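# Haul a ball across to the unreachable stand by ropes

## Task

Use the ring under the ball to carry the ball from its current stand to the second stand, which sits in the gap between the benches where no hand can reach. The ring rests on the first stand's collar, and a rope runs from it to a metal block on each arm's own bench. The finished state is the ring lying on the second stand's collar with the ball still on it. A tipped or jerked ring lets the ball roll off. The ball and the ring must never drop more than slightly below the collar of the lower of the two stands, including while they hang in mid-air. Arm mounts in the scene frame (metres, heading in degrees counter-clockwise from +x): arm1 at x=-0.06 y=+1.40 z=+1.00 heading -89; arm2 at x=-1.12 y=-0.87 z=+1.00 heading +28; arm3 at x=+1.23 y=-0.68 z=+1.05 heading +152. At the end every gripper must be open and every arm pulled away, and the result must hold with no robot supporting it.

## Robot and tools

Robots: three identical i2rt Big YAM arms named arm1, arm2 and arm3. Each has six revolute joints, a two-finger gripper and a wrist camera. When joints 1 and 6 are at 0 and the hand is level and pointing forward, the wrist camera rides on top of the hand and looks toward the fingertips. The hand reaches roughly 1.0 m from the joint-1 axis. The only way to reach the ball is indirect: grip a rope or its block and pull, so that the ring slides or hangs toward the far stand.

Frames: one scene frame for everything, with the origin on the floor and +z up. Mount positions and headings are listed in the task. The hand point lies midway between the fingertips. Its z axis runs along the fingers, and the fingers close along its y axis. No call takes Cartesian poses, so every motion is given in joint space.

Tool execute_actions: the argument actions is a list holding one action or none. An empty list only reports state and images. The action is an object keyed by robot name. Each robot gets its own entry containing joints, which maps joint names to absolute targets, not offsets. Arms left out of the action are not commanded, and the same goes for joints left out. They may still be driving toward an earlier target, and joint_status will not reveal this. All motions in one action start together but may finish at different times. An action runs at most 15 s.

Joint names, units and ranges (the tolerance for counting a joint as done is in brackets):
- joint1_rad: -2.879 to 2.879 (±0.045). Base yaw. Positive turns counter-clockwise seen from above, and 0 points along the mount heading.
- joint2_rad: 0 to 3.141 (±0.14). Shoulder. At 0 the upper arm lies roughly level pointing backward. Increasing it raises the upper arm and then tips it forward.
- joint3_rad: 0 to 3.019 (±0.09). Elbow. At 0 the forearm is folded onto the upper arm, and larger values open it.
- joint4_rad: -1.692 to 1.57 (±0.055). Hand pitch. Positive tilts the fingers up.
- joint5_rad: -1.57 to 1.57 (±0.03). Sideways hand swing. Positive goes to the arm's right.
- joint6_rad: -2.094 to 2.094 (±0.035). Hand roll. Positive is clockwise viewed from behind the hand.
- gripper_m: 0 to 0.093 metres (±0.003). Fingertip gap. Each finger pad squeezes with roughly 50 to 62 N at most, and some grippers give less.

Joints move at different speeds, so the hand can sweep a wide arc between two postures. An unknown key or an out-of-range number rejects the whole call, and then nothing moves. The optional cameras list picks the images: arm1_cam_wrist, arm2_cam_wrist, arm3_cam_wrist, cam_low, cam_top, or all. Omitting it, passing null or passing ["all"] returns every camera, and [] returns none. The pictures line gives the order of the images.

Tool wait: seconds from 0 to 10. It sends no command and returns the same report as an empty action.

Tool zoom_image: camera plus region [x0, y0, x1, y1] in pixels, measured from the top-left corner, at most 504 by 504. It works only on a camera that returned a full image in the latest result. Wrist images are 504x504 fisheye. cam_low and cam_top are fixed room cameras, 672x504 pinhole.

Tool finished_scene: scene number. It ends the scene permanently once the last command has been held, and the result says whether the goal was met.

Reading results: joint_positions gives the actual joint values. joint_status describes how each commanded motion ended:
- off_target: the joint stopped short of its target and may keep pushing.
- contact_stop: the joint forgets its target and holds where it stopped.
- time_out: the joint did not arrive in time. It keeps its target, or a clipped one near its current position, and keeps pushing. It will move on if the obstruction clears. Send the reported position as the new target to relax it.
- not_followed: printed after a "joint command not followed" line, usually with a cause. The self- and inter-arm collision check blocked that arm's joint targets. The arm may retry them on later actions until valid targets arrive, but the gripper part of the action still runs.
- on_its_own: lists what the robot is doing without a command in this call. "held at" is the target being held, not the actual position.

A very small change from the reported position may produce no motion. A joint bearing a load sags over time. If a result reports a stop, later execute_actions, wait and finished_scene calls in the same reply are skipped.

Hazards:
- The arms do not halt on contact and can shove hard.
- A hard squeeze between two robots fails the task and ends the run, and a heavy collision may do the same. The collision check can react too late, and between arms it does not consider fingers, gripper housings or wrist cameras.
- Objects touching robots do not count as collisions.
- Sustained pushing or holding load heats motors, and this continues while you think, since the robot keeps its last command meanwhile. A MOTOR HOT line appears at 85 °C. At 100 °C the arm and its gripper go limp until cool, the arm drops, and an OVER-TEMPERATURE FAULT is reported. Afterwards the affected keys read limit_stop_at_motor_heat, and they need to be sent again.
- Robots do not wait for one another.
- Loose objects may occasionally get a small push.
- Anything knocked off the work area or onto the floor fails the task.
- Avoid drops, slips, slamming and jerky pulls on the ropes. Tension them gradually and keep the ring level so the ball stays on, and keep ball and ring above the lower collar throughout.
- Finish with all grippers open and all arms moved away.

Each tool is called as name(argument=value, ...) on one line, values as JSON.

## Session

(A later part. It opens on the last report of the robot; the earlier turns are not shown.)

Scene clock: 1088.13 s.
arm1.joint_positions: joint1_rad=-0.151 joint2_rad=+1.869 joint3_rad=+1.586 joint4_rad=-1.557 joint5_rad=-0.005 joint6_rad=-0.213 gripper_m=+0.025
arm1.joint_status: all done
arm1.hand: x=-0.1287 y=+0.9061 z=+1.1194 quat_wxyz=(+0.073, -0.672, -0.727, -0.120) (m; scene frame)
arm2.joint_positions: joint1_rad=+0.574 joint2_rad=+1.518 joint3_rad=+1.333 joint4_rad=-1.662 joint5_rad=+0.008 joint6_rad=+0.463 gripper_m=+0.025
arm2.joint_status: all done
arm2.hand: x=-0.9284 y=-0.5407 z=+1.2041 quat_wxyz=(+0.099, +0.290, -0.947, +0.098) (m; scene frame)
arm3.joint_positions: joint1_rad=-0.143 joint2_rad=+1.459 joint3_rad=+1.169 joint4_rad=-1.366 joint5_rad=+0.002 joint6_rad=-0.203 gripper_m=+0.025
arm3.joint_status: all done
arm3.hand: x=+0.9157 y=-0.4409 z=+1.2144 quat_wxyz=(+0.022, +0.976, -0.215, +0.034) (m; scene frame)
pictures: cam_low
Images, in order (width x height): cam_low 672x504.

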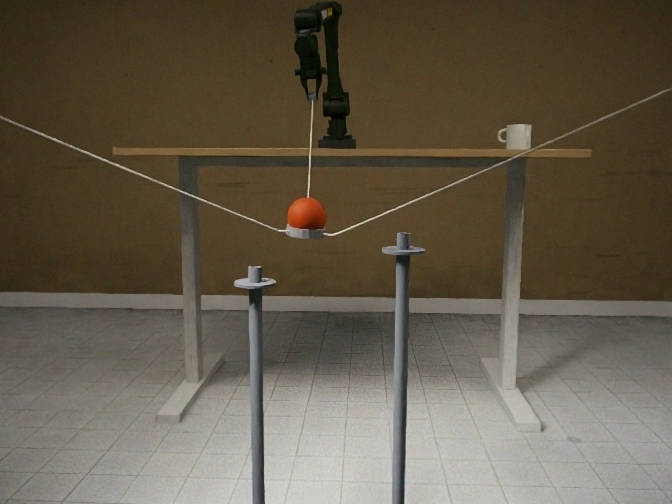

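wait(seconds=0)

zoom_image(camera="cam_low", region=[220, 180, 350, 300])

zoom_image(camera="cam_top", region=[280, 225, 380, 300])

Scene clock: 1092.67 s.
arm1.joint_positions: joint1_rad=-0.151 joint2_rad=+1.869 joint3_rad=+1.586 joint4_rad=-1.557 joint5_rad=-0.005 joint6_rad=-0.214 gripper_m=+0.025
arm1.joint_status: all done
arm1.hand: x=-0.1287 y=+0.9061 z=+1.1194 quat_wxyz=(+0.073, -0.672, -0.728, -0.120) (m; scene frame)
arm2.joint_positions: joint1_rad=+0.574 joint2_rad=+1.518 joint3_rad=+1.333 joint4_rad=-1.662 joint5_rad=+0.008 joint6_rad=+0.463 gripper_m=+0.025
arm2.joint_status: all done
arm2.hand: x=-0.9284 y=-0.5407 z=+1.2041 quat_wxyz=(+0.099, +0.290, -0.947, +0.098) (m; scene frame)
arm3.joint_positions: joint1_rad=-0.143 joint2_rad=+1.459 joint3_rad=+1.169 joint4_rad=-1.366 joint5_rad=+0.002 joint6_rad=-0.203 gripper_m=+0.025
arm3.joint_status: all done
arm3.hand: x=+0.9157 y=-0.4409 z=+1.2144 quat_wxyz=(+0.022, +0.976, -0.215, +0.034) (m; scene frame)
pictures: arm1_cam_wrist, arm2_cam_wrist, arm3_cam_wrist, cam_low, cam_top
Images, in order (width x height): arm1_cam_wrist 504x504, arm2_cam_wrist 504x504, arm3_cam_wrist 504x504, cam_low 672x504, cam_top 672x504.

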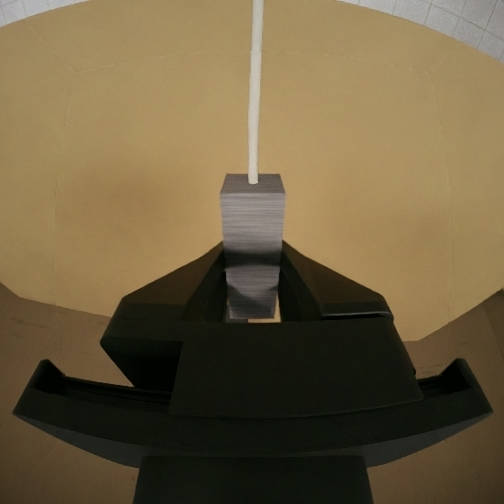

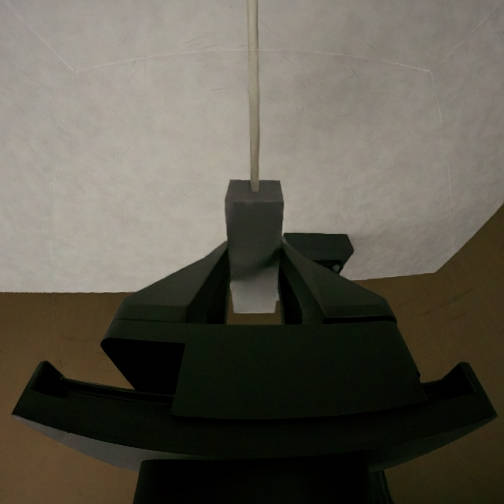

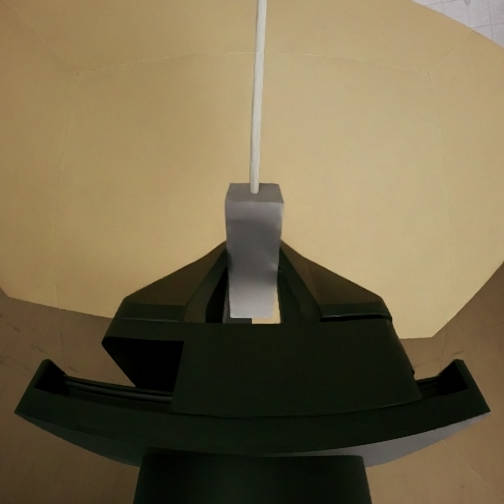

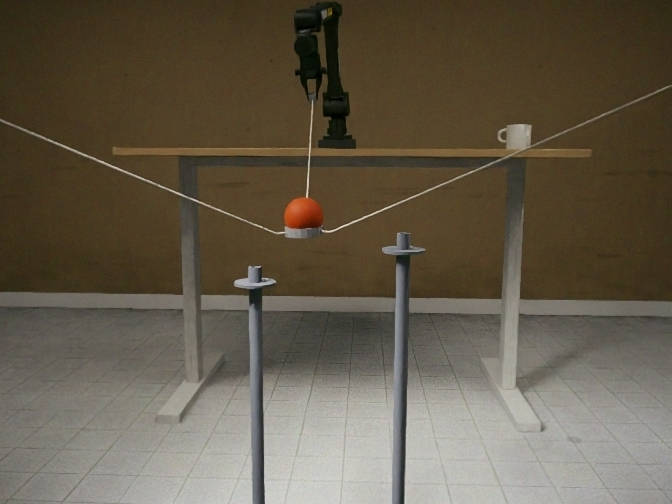

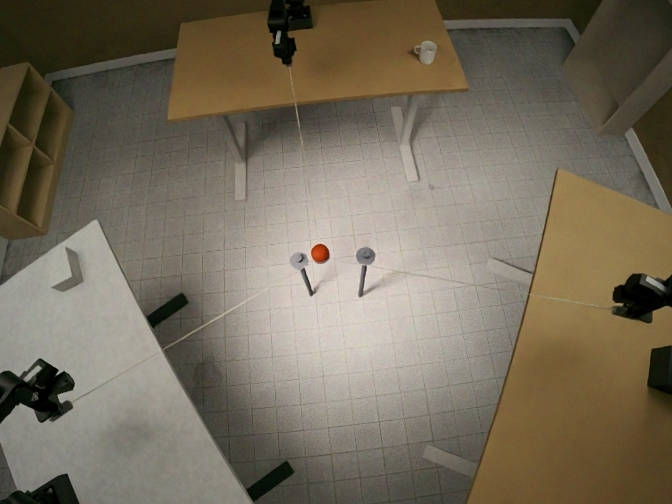

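Region (220, 180, 350, 300) of cam_low's 672x504 image, scaled by 3.877, with more detail than that image has; it fills the top 465 rows of this view, and the rest is white.

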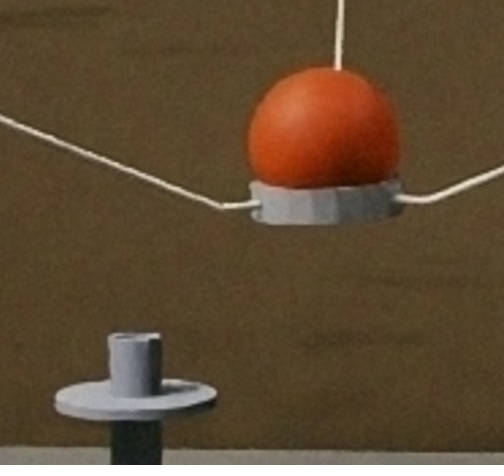

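Region (280, 225, 380, 300) of cam_top's 672x504 image, scaled by 5.040, with more detail than that image has; it fills the top 378 rows of this view, and the rest is white.

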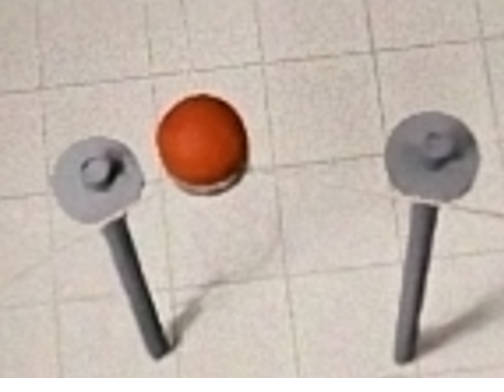

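execute_actions(actions=[], cameras=["cam_low", "cam_top"])

zoom_image(camera="cam_low", region=[220, 180, 350, 300])

zoom_image(camera="cam_top", region=[280, 230, 340, 280])

Scene clock: 1127.87 s.
arm1.joint_positions: joint1_rad=-0.151 joint2_rad=+1.869 joint3_rad=+1.586 joint4_rad=-1.557 joint5_rad=-0.005 joint6_rad=-0.214 gripper_m=+0.025
arm1.joint_status: all done
arm1.hand: x=-0.1287 y=+0.9061 z=+1.1194 quat_wxyz=(+0.073, -0.672, -0.728, -0.120) (m; scene frame)
arm2.joint_positions: joint1_rad=+0.574 joint2_rad=+1.518 joint3_rad=+1.333 joint4_rad=-1.662 joint5_rad=+0.008 joint6_rad=+0.463 gripper_m=+0.025
arm2.joint_status: all done
arm2.hand: x=-0.9284 y=-0.5407 z=+1.2041 quat_wxyz=(+0.099, +0.290, -0.947, +0.098) (m; scene frame)
arm3.joint_positions: joint1_rad=-0.143 joint2_rad=+1.459 joint3_rad=+1.169 joint4_rad=-1.366 joint5_rad=+0.002 joint6_rad=-0.203 gripper_m=+0.025
arm3.joint_status: all done
arm3.hand: x=+0.9157 y=-0.4409 z=+1.2144 quat_wxyz=(+0.022, +0.976, -0.215, +0.034) (m; scene frame)
pictures: cam_low, cam_top
Images, in order (width x height): cam_low 672x504, cam_top 672x504.

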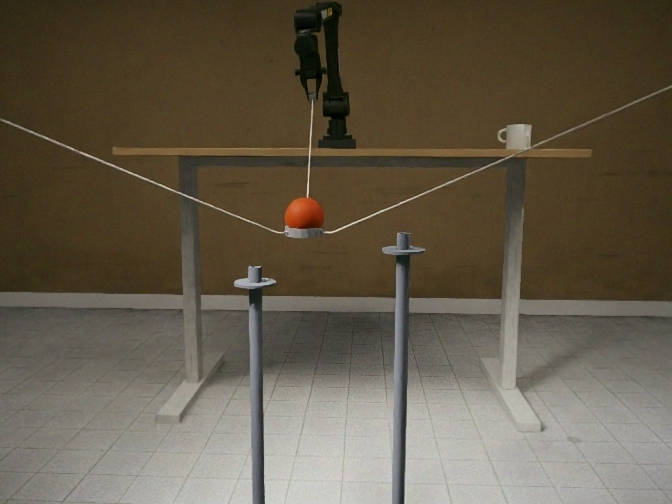

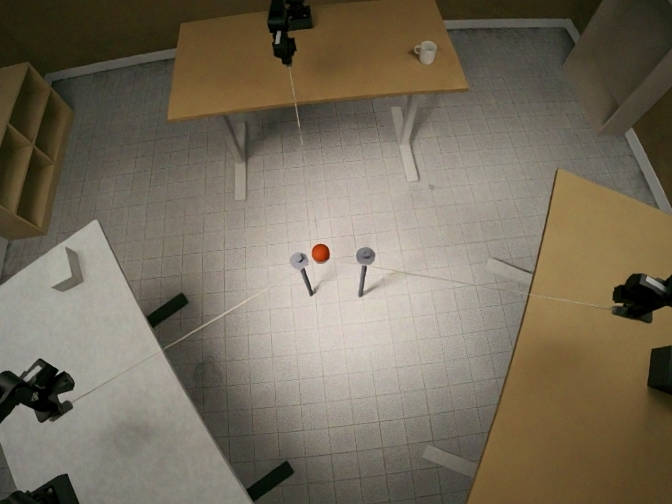

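Region (220, 180, 350, 300) of cam_low's 672x504 image, scaled by 3.877, with more detail than that image has; it fills the top 465 rows of this view, and the rest is white.

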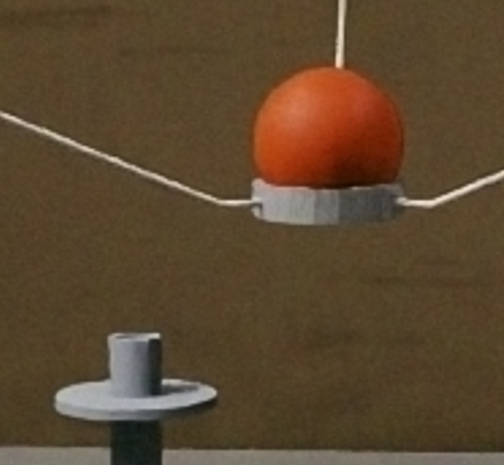

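Region (280, 230, 340, 280) of cam_top's 672x504 image, scaled by 8.400, with more detail than that image has.

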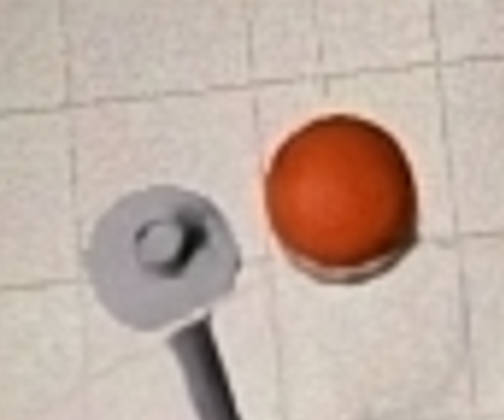

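execute_actions(actions=[{"arm1":{"joints":{"joint1_rad":-0.252,"joint2_rad":1.889,"joint4_rad":-1.603,"joint6_rad":-0.331}},"arm2":{"joints":{"joint1_rad":0.714,"joint3_rad":1.270,"joint4_rad":-1.646,"joint6_rad":0.610}},"arm3":{"joints":{"joint1_rad":-0.096,"joint2_rad":1.585,"joint3_rad":1.314,"joint4_rad":-1.345,"joint6_rad":-0.147}}}], cameras=["cam_low"])

Scene clock: 1190.03 s.
arm1.joint_positions: joint1_rad=-0.257 joint2_rad=+1.899 joint3_rad=+1.586 joint4_rad=-1.567 joint5_rad=-0.006 joint6_rad=-0.321 gripper_m=+0.025
arm1.joint_status: all done
arm1.hand: x=-0.1799 y=+0.9186 z=+1.1051 quat_wxyz=(+0.069, -0.669, -0.726, -0.145) (m; scene frame)
arm2.joint_positions: joint1_rad=+0.711 joint2_rad=+1.515 joint3_rad=+1.281 joint4_rad=-1.636 joint5_rad=+0.009 joint6_rad=+0.602 gripper_m=+0.025
arm2.joint_status: all done
arm2.hand: x=-0.9787 y=-0.5282 z=+1.1876 quat_wxyz=(+0.091, +0.289, -0.946, +0.120) (m; scene frame)
arm3.joint_positions: joint1_rad=-0.101 joint2_rad=+1.601 joint3_rad=+1.280 joint4_rad=-1.334 joint5_rad=+0.003 joint6_rad=-0.156 gripper_m=+0.025
arm3.joint_status: all done
arm3.hand: x=+0.8640 y=-0.4260 z=+1.1962 quat_wxyz=(+0.020, +0.975, -0.217, +0.035) (m; scene frame)
pictures: cam_low
Images, in order (width x height): cam_low 672x504.

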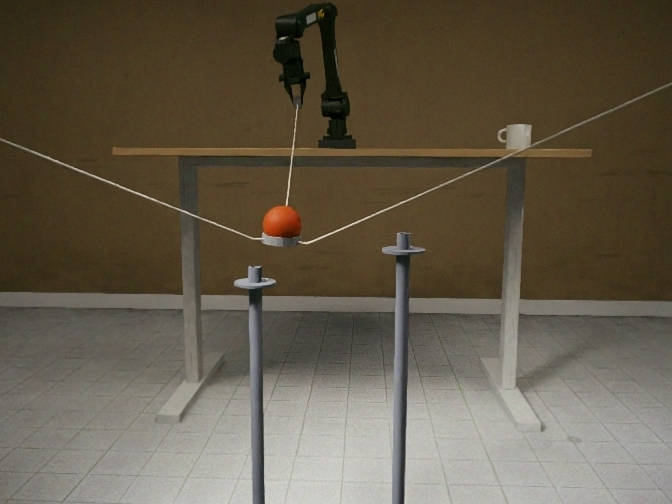

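execute_actions(actions=[], cameras=["cam_low", "cam_top"])

zoom_image(camera="cam_low", region=[220, 190, 330, 300])

zoom_image(camera="cam_top", region=[280, 230, 340, 280])

Scene clock: 1197.53 s.
arm1.joint_positions: joint1_rad=-0.257 joint2_rad=+1.899 joint3_rad=+1.586 joint4_rad=-1.567 joint5_rad=-0.006 joint6_rad=-0.322 gripper_m=+0.025
arm1.joint_status: all done
arm1.hand: x=-0.1799 y=+0.9186 z=+1.1051 quat_wxyz=(+0.069, -0.669, -0.726, -0.145) (m; scene frame)
arm2.joint_positions: joint1_rad=+0.711 joint2_rad=+1.515 joint3_rad=+1.281 joint4_rad=-1.636 joint5_rad=+0.009 joint6_rad=+0.603 gripper_m=+0.025
arm2.joint_status: all done
arm2.hand: x=-0.9787 y=-0.5282 z=+1.1876 quat_wxyz=(+0.091, +0.288, -0.946, +0.120) (m; scene frame)
arm3.joint_positions: joint1_rad=-0.101 joint2_rad=+1.601 joint3_rad=+1.280 joint4_rad=-1.334 joint5_rad=+0.003 joint6_rad=-0.156 gripper_m=+0.025
arm3.joint_status: all done
arm3.hand: x=+0.8640 y=-0.4260 z=+1.1962 quat_wxyz=(+0.020, +0.975, -0.217, +0.035) (m; scene frame)
pictures: cam_low, cam_top
Images, in order (width x height): cam_low 672x504, cam_top 672x504.

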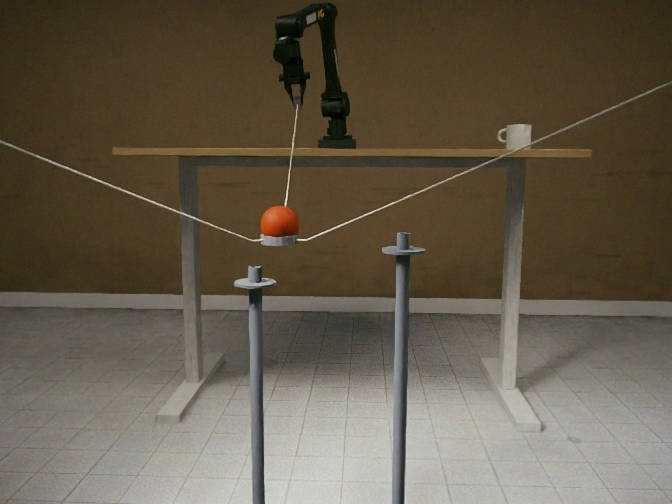

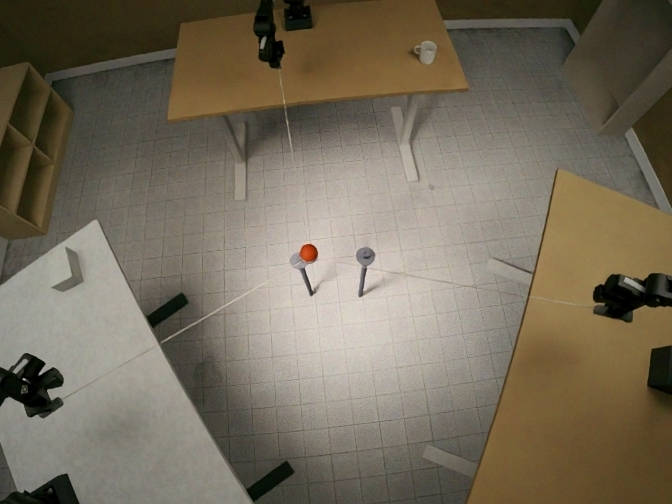

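Region (220, 190, 330, 300) of cam_low's 672x504 image, scaled by 4.582, with more detail than that image has.

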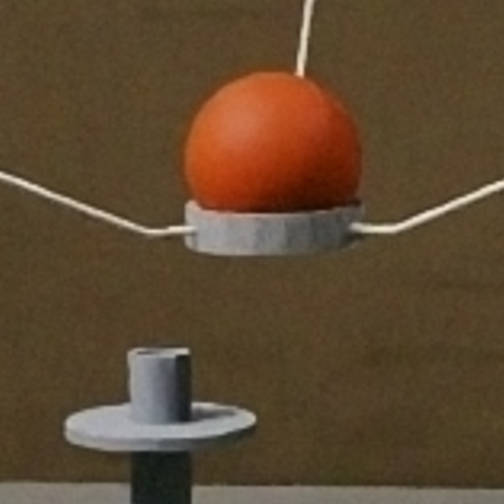

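Region (280, 230, 340, 280) of cam_top's 672x504 image, scaled by 8.400, with more detail than that image has.

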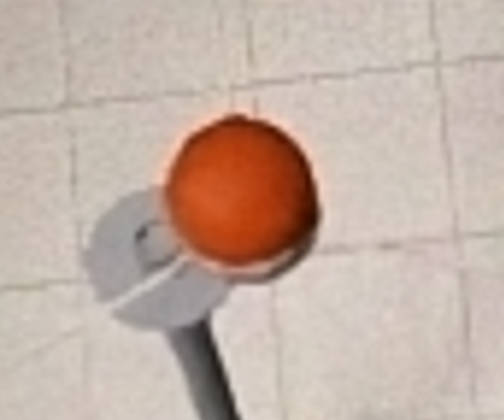

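execute_actions(actions=[{"arm1":{"joints":{"joint1_rad":-0.363,"joint2_rad":1.925,"joint4_rad":-1.567,"joint6_rad":-0.442}},"arm2":{"joints":{"joint1_rad":0.863,"joint3_rad":1.215,"joint4_rad":-1.576,"joint6_rad":0.760}},"arm3":{"joints":{"joint1_rad":-0.061,"joint2_rad":1.732,"joint3_rad":1.450,"joint4_rad":-1.334,"joint6_rad":-0.112}}}], cameras=["cam_low"])

Scene clock: 1246.30 s.
arm1.joint_positions: joint1_rad=-0.367 joint2_rad=+1.937 joint3_rad=+1.586 joint4_rad=-1.561 joint5_rad=-0.008 joint6_rad=-0.432 gripper_m=+0.025
arm1.joint_status: all done
arm1.hand: x=-0.2317 y=+0.9340 z=+1.0860 quat_wxyz=(+0.059, -0.667, -0.724, -0.167) (m; scene frame)
arm2.joint_positions: joint1_rad=+0.858 joint2_rad=+1.513 joint3_rad=+1.226 joint4_rad=-1.568 joint5_rad=+0.011 joint6_rad=+0.752 gripper_m=+0.025
arm2.joint_status: all done
arm2.hand: x=-1.0307 y=-0.5141 z=+1.1669 quat_wxyz=(+0.068, +0.288, -0.947, +0.126) (m; scene frame)
arm3.joint_positions: joint1_rad=-0.067 joint2_rad=+1.748 joint3_rad=+1.414 joint4_rad=-1.323 joint5_rad=+0.003 joint6_rad=-0.121 gripper_m=+0.025
arm3.joint_status: all done
arm3.hand: x=+0.8114 y=-0.4108 z=+1.1764 quat_wxyz=(+0.019, +0.975, -0.218, +0.036) (m; scene frame)
pictures: cam_low
Images, in order (width x height): cam_low 672x504.

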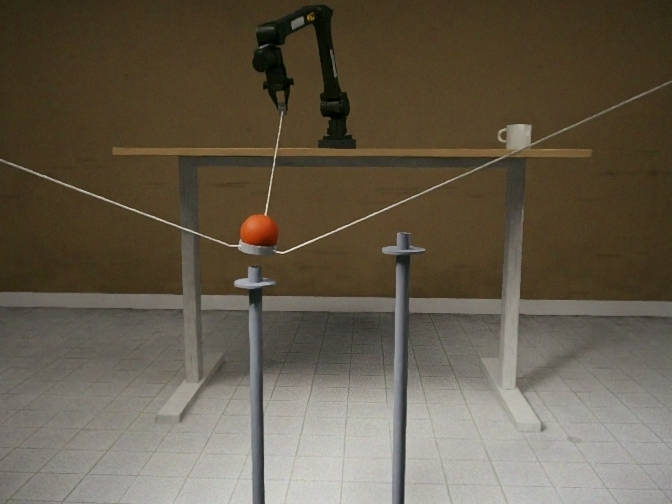

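execute_actions(actions=[], cameras=["cam_low", "cam_top"])

zoom_image(camera="cam_low", region=[205, 200, 305, 300])

zoom_image(camera="cam_top", region=[270, 230, 330, 290])

Scene clock: 1261.37 s.
arm1.joint_positions: joint1_rad=-0.367 joint2_rad=+1.937 joint3_rad=+1.586 joint4_rad=-1.561 joint5_rad=-0.008 joint6_rad=-0.433 gripper_m=+0.025
arm1.joint_status: all done
arm1.hand: x=-0.2317 y=+0.9340 z=+1.0860 quat_wxyz=(+0.059, -0.667, -0.724, -0.167) (m; scene frame)
arm2.joint_positions: joint1_rad=+0.858 joint2_rad=+1.513 joint3_rad=+1.226 joint4_rad=-1.568 joint5_rad=+0.011 joint6_rad=+0.752 gripper_m=+0.025
arm2.joint_status: all done
arm2.hand: x=-1.0307 y=-0.5141 z=+1.1669 quat_wxyz=(+0.068, +0.288, -0.947, +0.126) (m; scene frame)
arm3.joint_positions: joint1_rad=-0.067 joint2_rad=+1.748 joint3_rad=+1.414 joint4_rad=-1.323 joint5_rad=+0.003 joint6_rad=-0.121 gripper_m=+0.025
arm3.joint_status: all done
arm3.hand: x=+0.8114 y=-0.4108 z=+1.1764 quat_wxyz=(+0.019, +0.975, -0.218, +0.036) (m; scene frame)
pictures: cam_low, cam_top
Images, in order (width x height): cam_low 672x504, cam_top 672x504.

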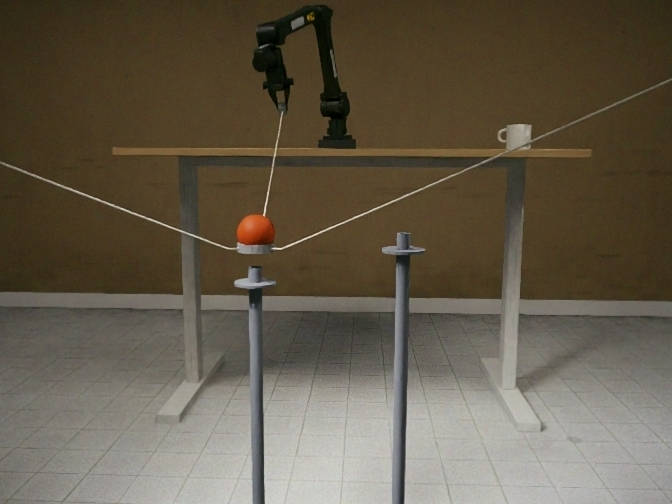

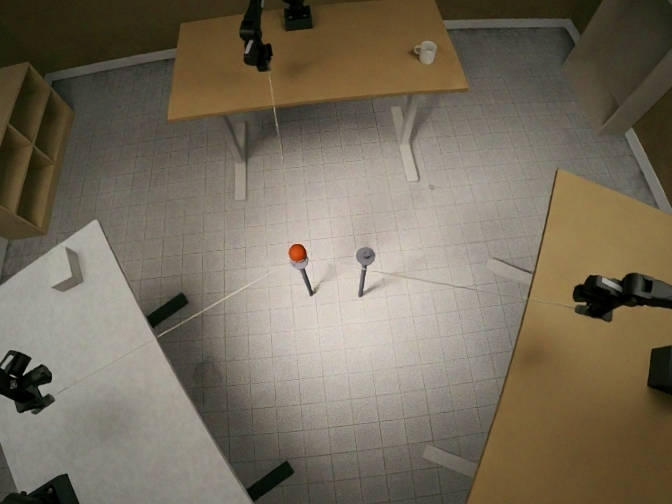

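Region (205, 200, 305, 300) of cam_low's 672x504 image, scaled by 5.040, with more detail than that image has.

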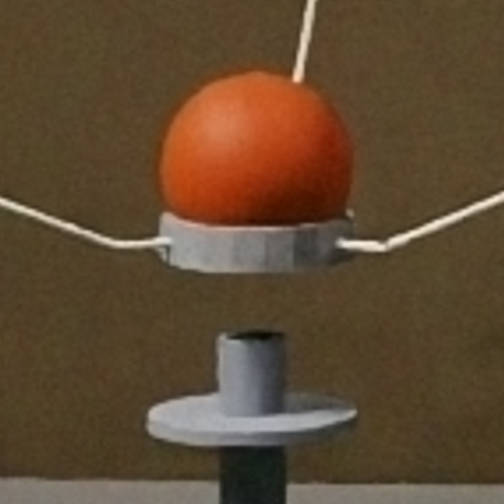

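Region (270, 230, 330, 290) of cam_top's 672x504 image, scaled by 8.400, with more detail than that image has.

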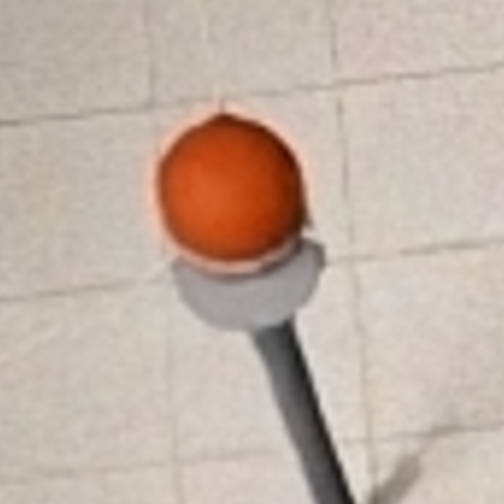

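execute_actions(actions=[{"arm1":{"joints":{"joint4_rad":-1.525}},"arm2":{"joints":{"joint4_rad":-1.525}},"arm3":{"joints":{"joint4_rad":-1.268}}}], cameras=["cam_low", "cam_top"])

zoom_image(camera="cam_low", region=[205, 200, 305, 300])

zoom_image(camera="cam_top", region=[270, 230, 330, 290])

Scene clock: 1281.50 s.
arm1.joint_positions: joint1_rad=-0.367 joint2_rad=+1.937 joint3_rad=+1.586 joint4_rad=-1.523 joint5_rad=-0.008 joint6_rad=-0.433 gripper_m=+0.025
arm1.joint_status: all done
arm1.hand: x=-0.2347 y=+0.9257 z=+1.0830 quat_wxyz=(+0.052, -0.669, -0.726, -0.149) (m; scene frame)
arm2.joint_positions: joint1_rad=+0.858 joint2_rad=+1.513 joint3_rad=+1.226 joint4_rad=-1.519 joint5_rad=+0.011 joint6_rad=+0.752 gripper_m=+0.025
arm2.joint_status: all done
arm2.hand: x=-1.0281 y=-0.5029 z=+1.1638 quat_wxyz=(+0.056, +0.288, -0.950, +0.106) (m; scene frame)
arm3.joint_positions: joint1_rad=-0.067 joint2_rad=+1.748 joint3_rad=+1.414 joint4_rad=-1.266 joint5_rad=+0.003 joint6_rad=-0.121 gripper_m=+0.025
arm3.joint_status: all done
arm3.hand: x=+0.7996 y=-0.4035 z=+1.1757 quat_wxyz=(+0.010, +0.976, -0.218, +0.009) (m; scene frame)
pictures: cam_low, cam_top
Images, in order (width x height): cam_low 672x504, cam_top 672x504.

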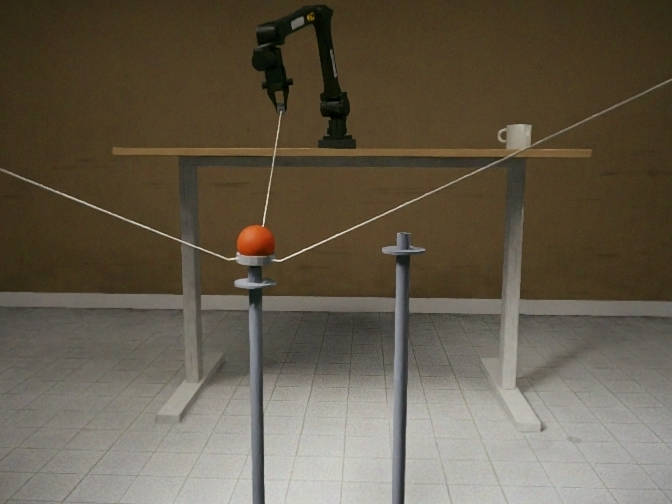

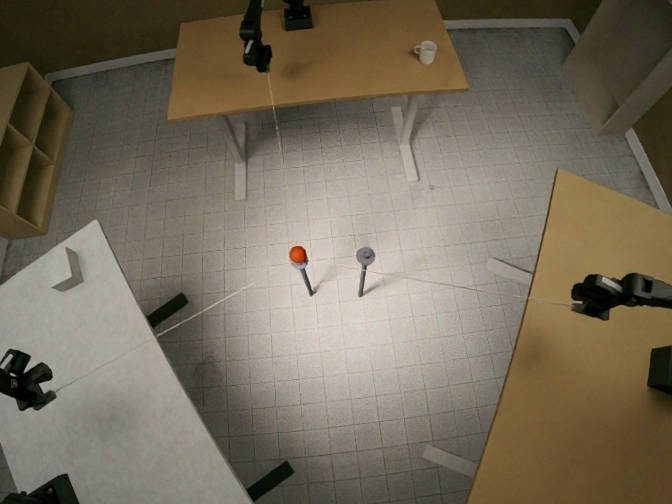

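Region (205, 200, 305, 300) of cam_low's 672x504 image, scaled by 5.040, with more detail than that image has.

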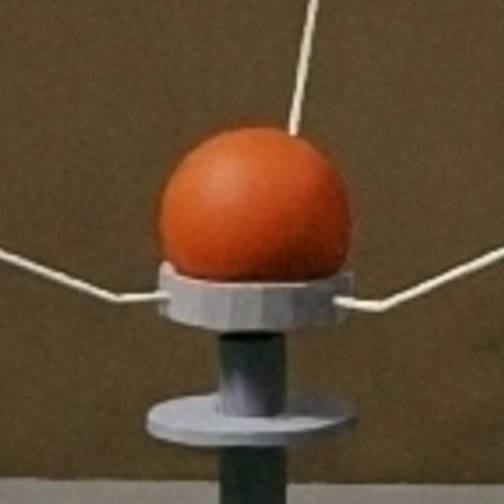

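Region (270, 230, 330, 290) of cam_top's 672x504 image, scaled by 8.400, with more detail than that image has.

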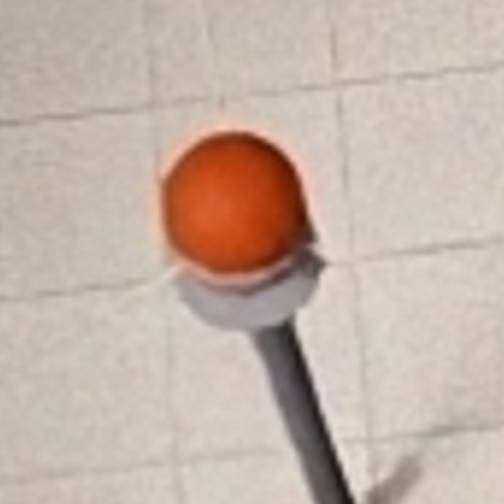

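execute_actions(actions=[])

Scene clock: 1311.83 s.
arm1.joint_positions: joint1_rad=-0.367 joint2_rad=+1.937 joint3_rad=+1.586 joint4_rad=-1.523 joint5_rad=-0.008 joint6_rad=-0.433 gripper_m=+0.025
arm1.joint_status: all done
arm1.hand: x=-0.2347 y=+0.9257 z=+1.0830 quat_wxyz=(+0.052, -0.669, -0.726, -0.149) (m; scene frame)
arm2.joint_positions: joint1_rad=+0.858 joint2_rad=+1.513 joint3_rad=+1.226 joint4_rad=-1.519 joint5_rad=+0.011 joint6_rad=+0.752 gripper_m=+0.025
arm2.joint_status: all done
arm2.hand: x=-1.0281 y=-0.5029 z=+1.1638 quat_wxyz=(+0.056, +0.288, -0.950, +0.106) (m; scene frame)
arm3.joint_positions: joint1_rad=-0.067 joint2_rad=+1.748 joint3_rad=+1.414 joint4_rad=-1.266 joint5_rad=+0.003 joint6_rad=-0.121 gripper_m=+0.025
arm3.joint_status: all done
arm3.hand: x=+0.7996 y=-0.4035 z=+1.1757 quat_wxyz=(+0.010, +0.976, -0.218, +0.009) (m; scene frame)
pictures: arm1_cam_wrist, arm2_cam_wrist, arm3_cam_wrist, cam_low, cam_top
Images, in order (width x height): arm1_cam_wrist 504x504, arm2_cam_wrist 504x504, arm3_cam_wrist 504x504, cam_low 672x504, cam_top 672x504.

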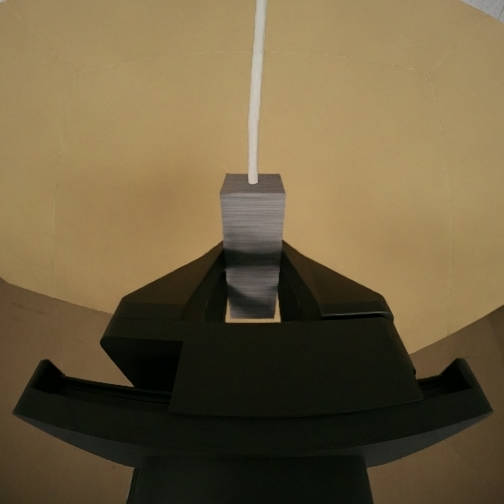

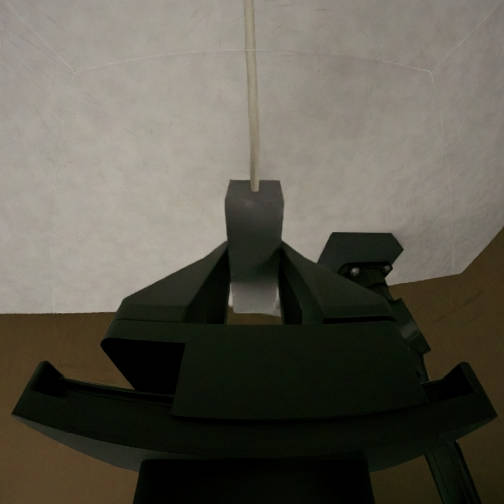

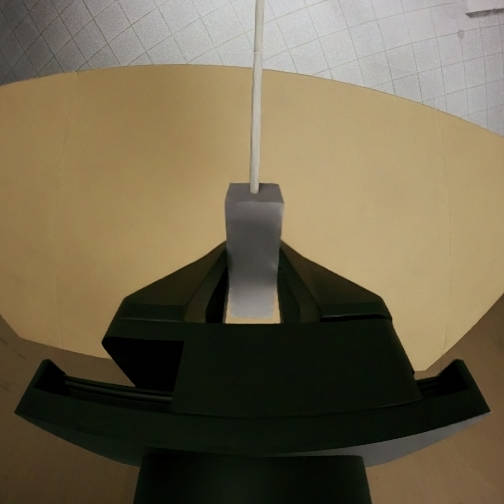

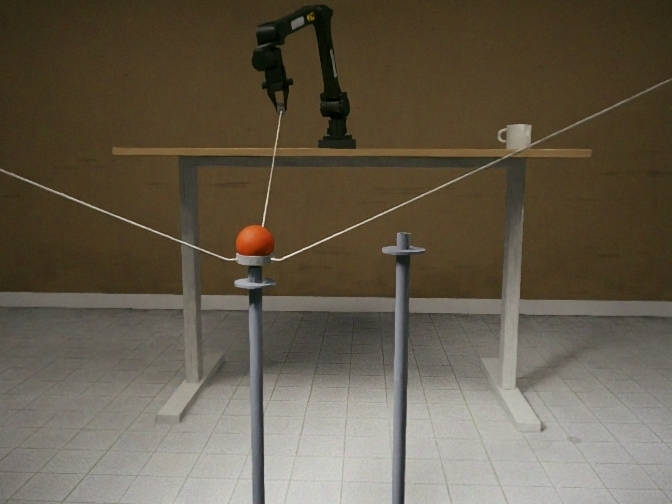

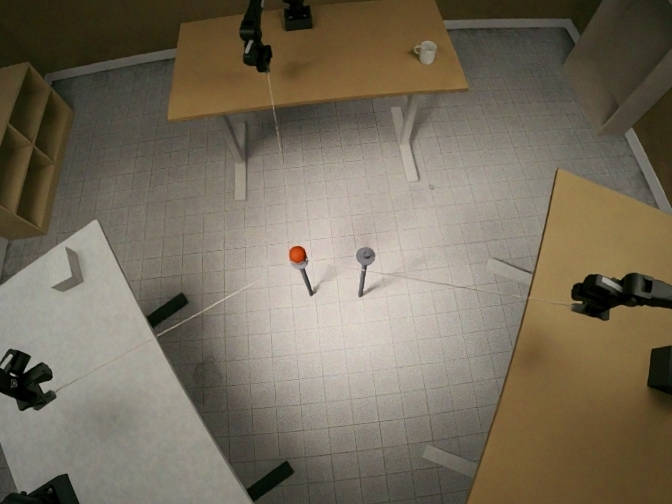

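zoom_image(camera="cam_low", region=[205, 200, 305, 300])

Region (205, 200, 305, 300) of cam_low's 672x504 image, scaled by 5.040, with more detail than that image has.

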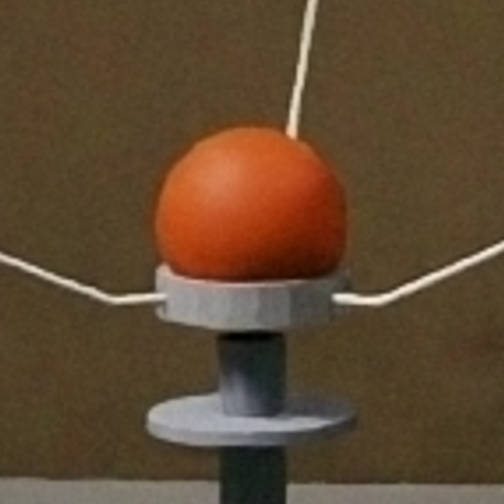

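execute_actions(actions=[{"arm1":{"joints":{"joint4_rad":-1.433}},"arm2":{"joints":{"joint4_rad":-1.405}},"arm3":{"joints":{"joint4_rad":-1.171}}}], cameras=["cam_low","cam_top"])

zoom_image(camera="cam_low", region=[205, 200, 305, 300])

Scene clock: 1336.97 s.
arm1.joint_positions: joint1_rad=-0.367 joint2_rad=+1.937 joint3_rad=+1.586 joint4_rad=-1.440 joint5_rad=-0.008 joint6_rad=-0.433 gripper_m=+0.025
arm1.joint_status: all done
arm1.hand: x=-0.2414 y=+0.9072 z=+1.0774 quat_wxyz=(+0.036, -0.673, -0.731, -0.111) (m; scene frame)
arm2.joint_positions: joint1_rad=+0.858 joint2_rad=+1.513 joint3_rad=+1.226 joint4_rad=-1.407 joint5_rad=+0.011 joint6_rad=+0.753 gripper_m=+0.025
arm2.joint_status: all done
arm2.hand: x=-1.0219 y=-0.4766 z=+1.1587 quat_wxyz=(+0.028, +0.289, -0.955, +0.057) (m; scene frame)
arm3.joint_positions: joint1_rad=-0.067 joint2_rad=+1.748 joint3_rad=+1.414 joint4_rad=-1.178 joint5_rad=+0.003 joint6_rad=-0.121 gripper_m=+0.025
arm3.joint_status: all done
arm3.hand: x=+0.7813 y=-0.3919 z=+1.1761 quat_wxyz=(-0.005, +0.975, -0.218, -0.033) (m; scene frame)
pictures: cam_low, cam_top
Images, in order (width x height): cam_low 672x504, cam_top 672x504.

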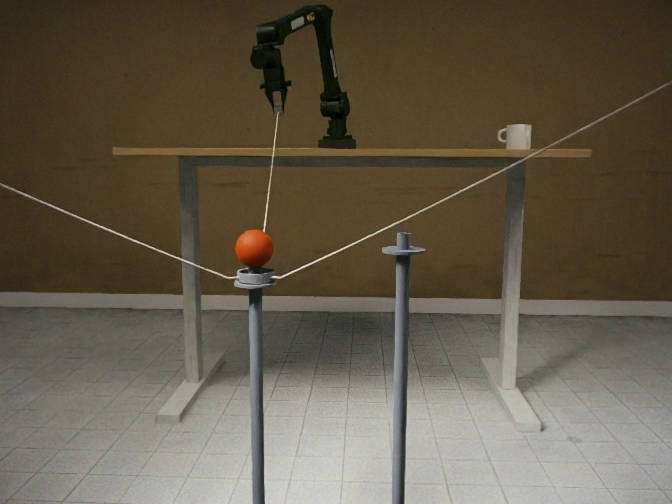

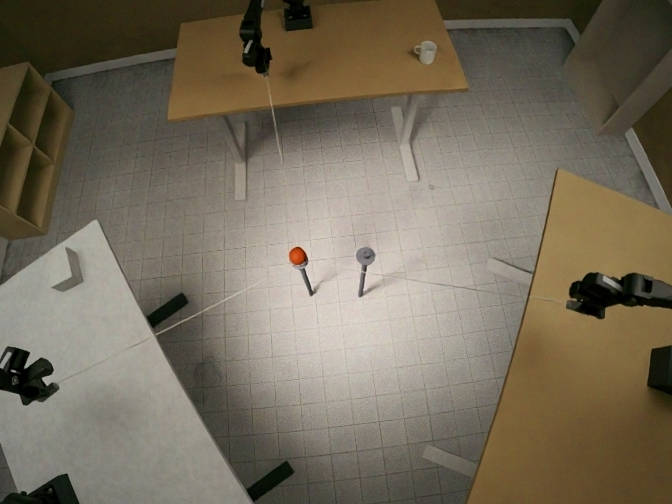

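Region (205, 200, 305, 300) of cam_low's 672x504 image, scaled by 5.040, with more detail than that image has.

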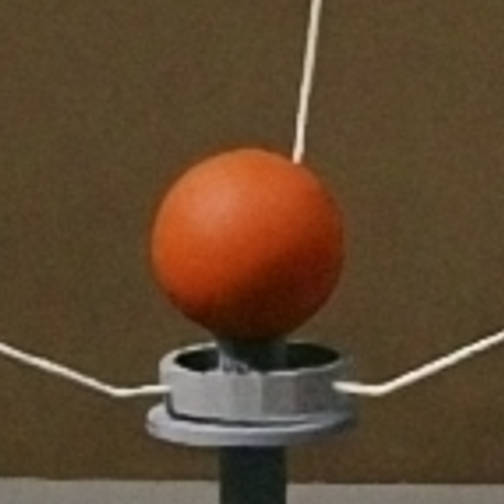

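execute_actions(actions=[{"arm1":{"joints":{"joint2_rad":1.978,"joint3_rad":1.414,"joint4_rad":-0.950}},"arm2":{"joints":{"joint2_rad":1.820,"joint4_rad":-0.920}},"arm3":{"joints":{"joint2_rad":2.000,"joint3_rad":1.300,"joint4_rad":-0.805}}}])

zoom_image(camera="cam_low", region=[205, 200, 305, 300])

Scene clock: 1458.27 s.
arm1.joint_positions: joint1_rad=-0.367 joint2_rad=+2.002 joint3_rad=+1.398 joint4_rad=-0.966 joint5_rad=-0.008 joint6_rad=-0.434 gripper_m=+0.025
arm1.joint_status: all done
arm1.hand: x=-0.2504 y=+0.8796 z=+0.9716 quat_wxyz=(-0.006, -0.677, -0.736, -0.010) (m; scene frame)
arm2.joint_positions: joint1_rad=+0.859 joint2_rad=+1.826 joint3_rad=+1.211 joint4_rad=-0.929 joint5_rad=+0.009 joint6_rad=+0.753 gripper_m=+0.025
arm2.joint_status: all done
arm2.hand: x=-1.0003 y=-0.3815 z=+1.0117 quat_wxyz=(-0.009, +0.289, -0.957, -0.008) (m; scene frame)
arm3.joint_positions: joint1_rad=-0.067 joint2_rad=+2.030 joint3_rad=+1.273 joint4_rad=-0.816 joint5_rad=+0.003 joint6_rad=-0.121 gripper_m=+0.025
arm3.joint_status: all done
arm3.hand: x=+0.7812 y=-0.3952 z=+0.9870 quat_wxyz=(+0.005, +0.976, -0.218, -0.004) (m; scene frame)
pictures: arm1_cam_wrist, arm2_cam_wrist, arm3_cam_wrist, cam_low, cam_top
Images, in order (width x height): arm1_cam_wrist 504x504, arm2_cam_wrist 504x504, arm3_cam_wrist 504x504, cam_low 672x504, cam_top 672x504.

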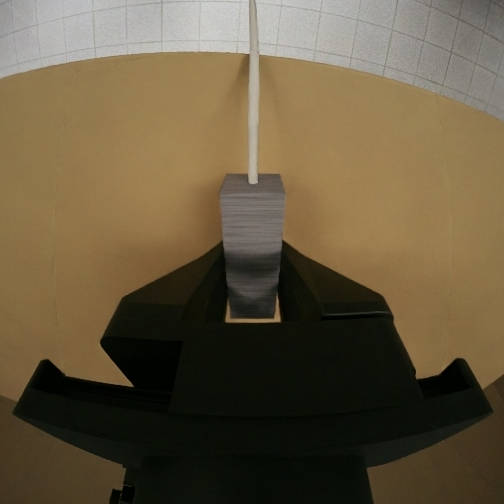

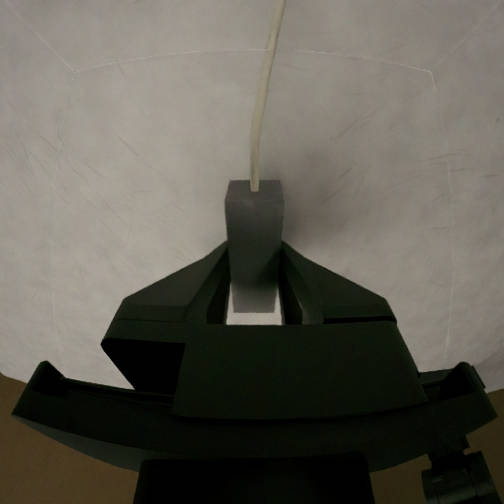

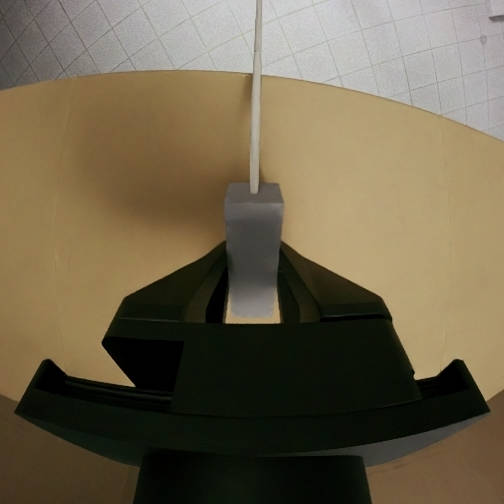

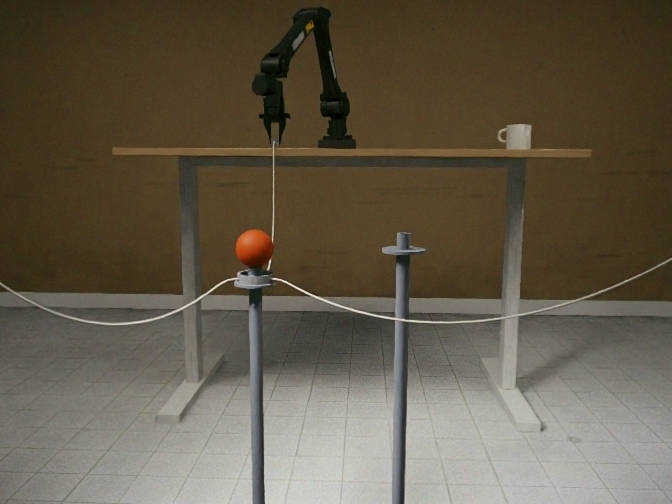

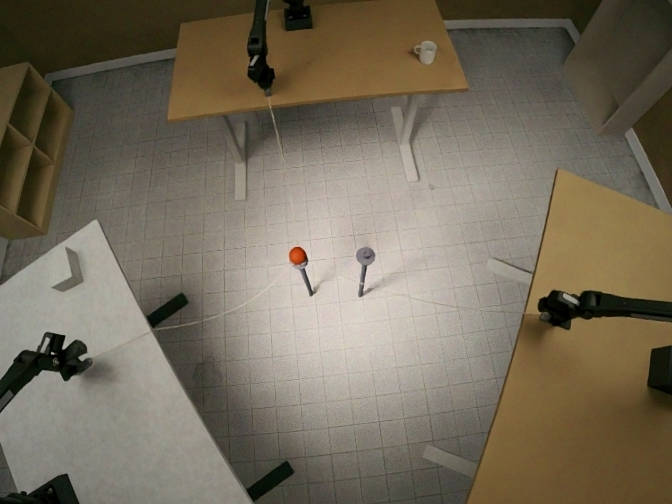

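Region (205, 200, 305, 300) of cam_low's 672x504 image, scaled by 5.040, with more detail than that image has.

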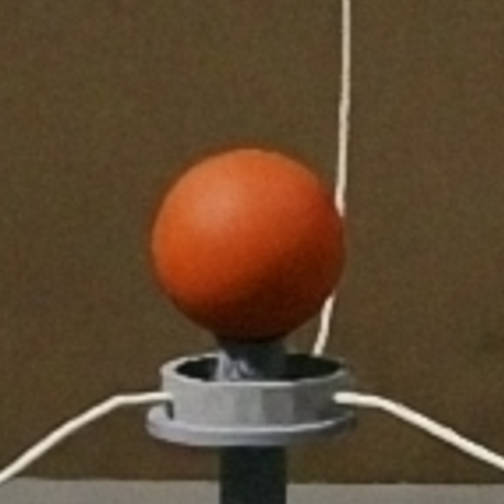

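execute_actions(actions=[{"arm1":{"joints":{"joint2_rad":2.005,"joint4_rad":-0.930}},"arm2":{"joints":{"joint2_rad":1.877,"joint4_rad":-0.903}},"arm3":{"joints":{"joint2_rad":2.036,"joint4_rad":-0.777}}}], cameras=["cam_low","cam_top"])

Scene clock: 1478.17 s.
arm1.joint_positions: joint1_rad=-0.367 joint2_rad=+2.002 joint3_rad=+1.398 joint4_rad=-0.947 joint5_rad=-0.008 joint6_rad=-0.434 gripper_m=+0.025
arm1.joint_status: all done
arm1.hand: x=-0.2520 y=+0.8752 z=+0.9716 quat_wxyz=(-0.010, -0.677, -0.736, -0.001) (m; scene frame)
arm2.joint_positions: joint1_rad=+0.859 joint2_rad=+1.876 joint3_rad=+1.211 joint4_rad=-0.911 joint5_rad=+0.009 joint6_rad=+0.753 gripper_m=+0.025
arm2.joint_status: all done
arm2.hand: x=-1.0008 y=-0.3834 z=+0.9880 quat_wxyz=(-0.001, +0.289, -0.957, +0.005) (m; scene frame)
arm3.joint_positions: joint1_rad=-0.067 joint2_rad=+2.030 joint3_rad=+1.273 joint4_rad=-0.789 joint5_rad=+0.003 joint6_rad=-0.121 gripper_m=+0.025
arm3.joint_status: all done
arm3.hand: x=+0.7757 y=-0.3917 z=+0.9871 quat_wxyz=(+0.001, +0.976, -0.218, -0.016) (m; scene frame)
pictures: cam_low, cam_top
Images, in order (width x height): cam_low 672x504, cam_top 672x504.

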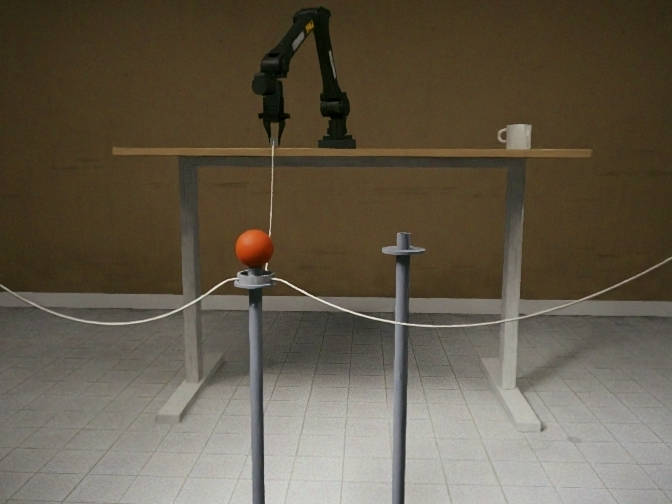

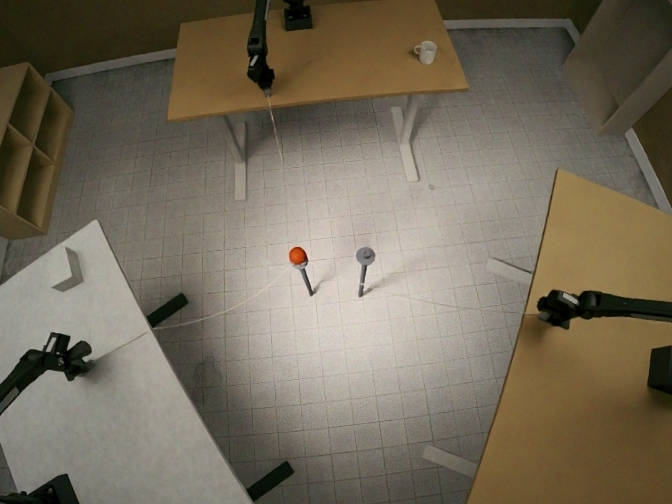

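execute_actions(actions=[{"arm1":{"joints":{"joint2_rad":2.025}},"arm2":{"joints":{"joint2_rad":1.895}},"arm3":{"joints":{"joint2_rad":2.058}}}], cameras=[])

Scene clock: 1485.37 s.
arm1.joint_positions: joint1_rad=-0.367 joint2_rad=+2.021 joint3_rad=+1.398 joint4_rad=-0.944 joint5_rad=-0.007 joint6_rad=-0.434 gripper_m=+0.025
arm1.joint_status: all done
arm1.hand: x=-0.2512 y=+0.8773 z=+0.9618 quat_wxyz=(-0.006, -0.677, -0.736, -0.008) (m; scene frame)
arm2.joint_positions: joint1_rad=+0.859 joint2_rad=+1.883 joint3_rad=+1.211 joint4_rad=-0.911 joint5_rad=+0.009 joint6_rad=+0.753 gripper_m=+0.025
arm2.joint_status: all done
arm2.hand: x=-1.0011 y=-0.3844 z=+0.9847 quat_wxyz=(+0.001, +0.289, -0.957, +0.008) (m; scene frame)
arm3.joint_positions: joint1_rad=-0.067 joint2_rad=+2.051 joint3_rad=+1.273 joint4_rad=-0.788 joint5_rad=+0.003 joint6_rad=-0.121 gripper_m=+0.025
arm3.joint_status: all done
arm3.hand: x=+0.7791 y=-0.3941 z=+0.9764 quat_wxyz=(+0.004, +0.976, -0.218, -0.007) (m; scene frame)
pictures: none
No camera images: the call's "cameras" was empty. Leave "cameras" out to get every camera's image.


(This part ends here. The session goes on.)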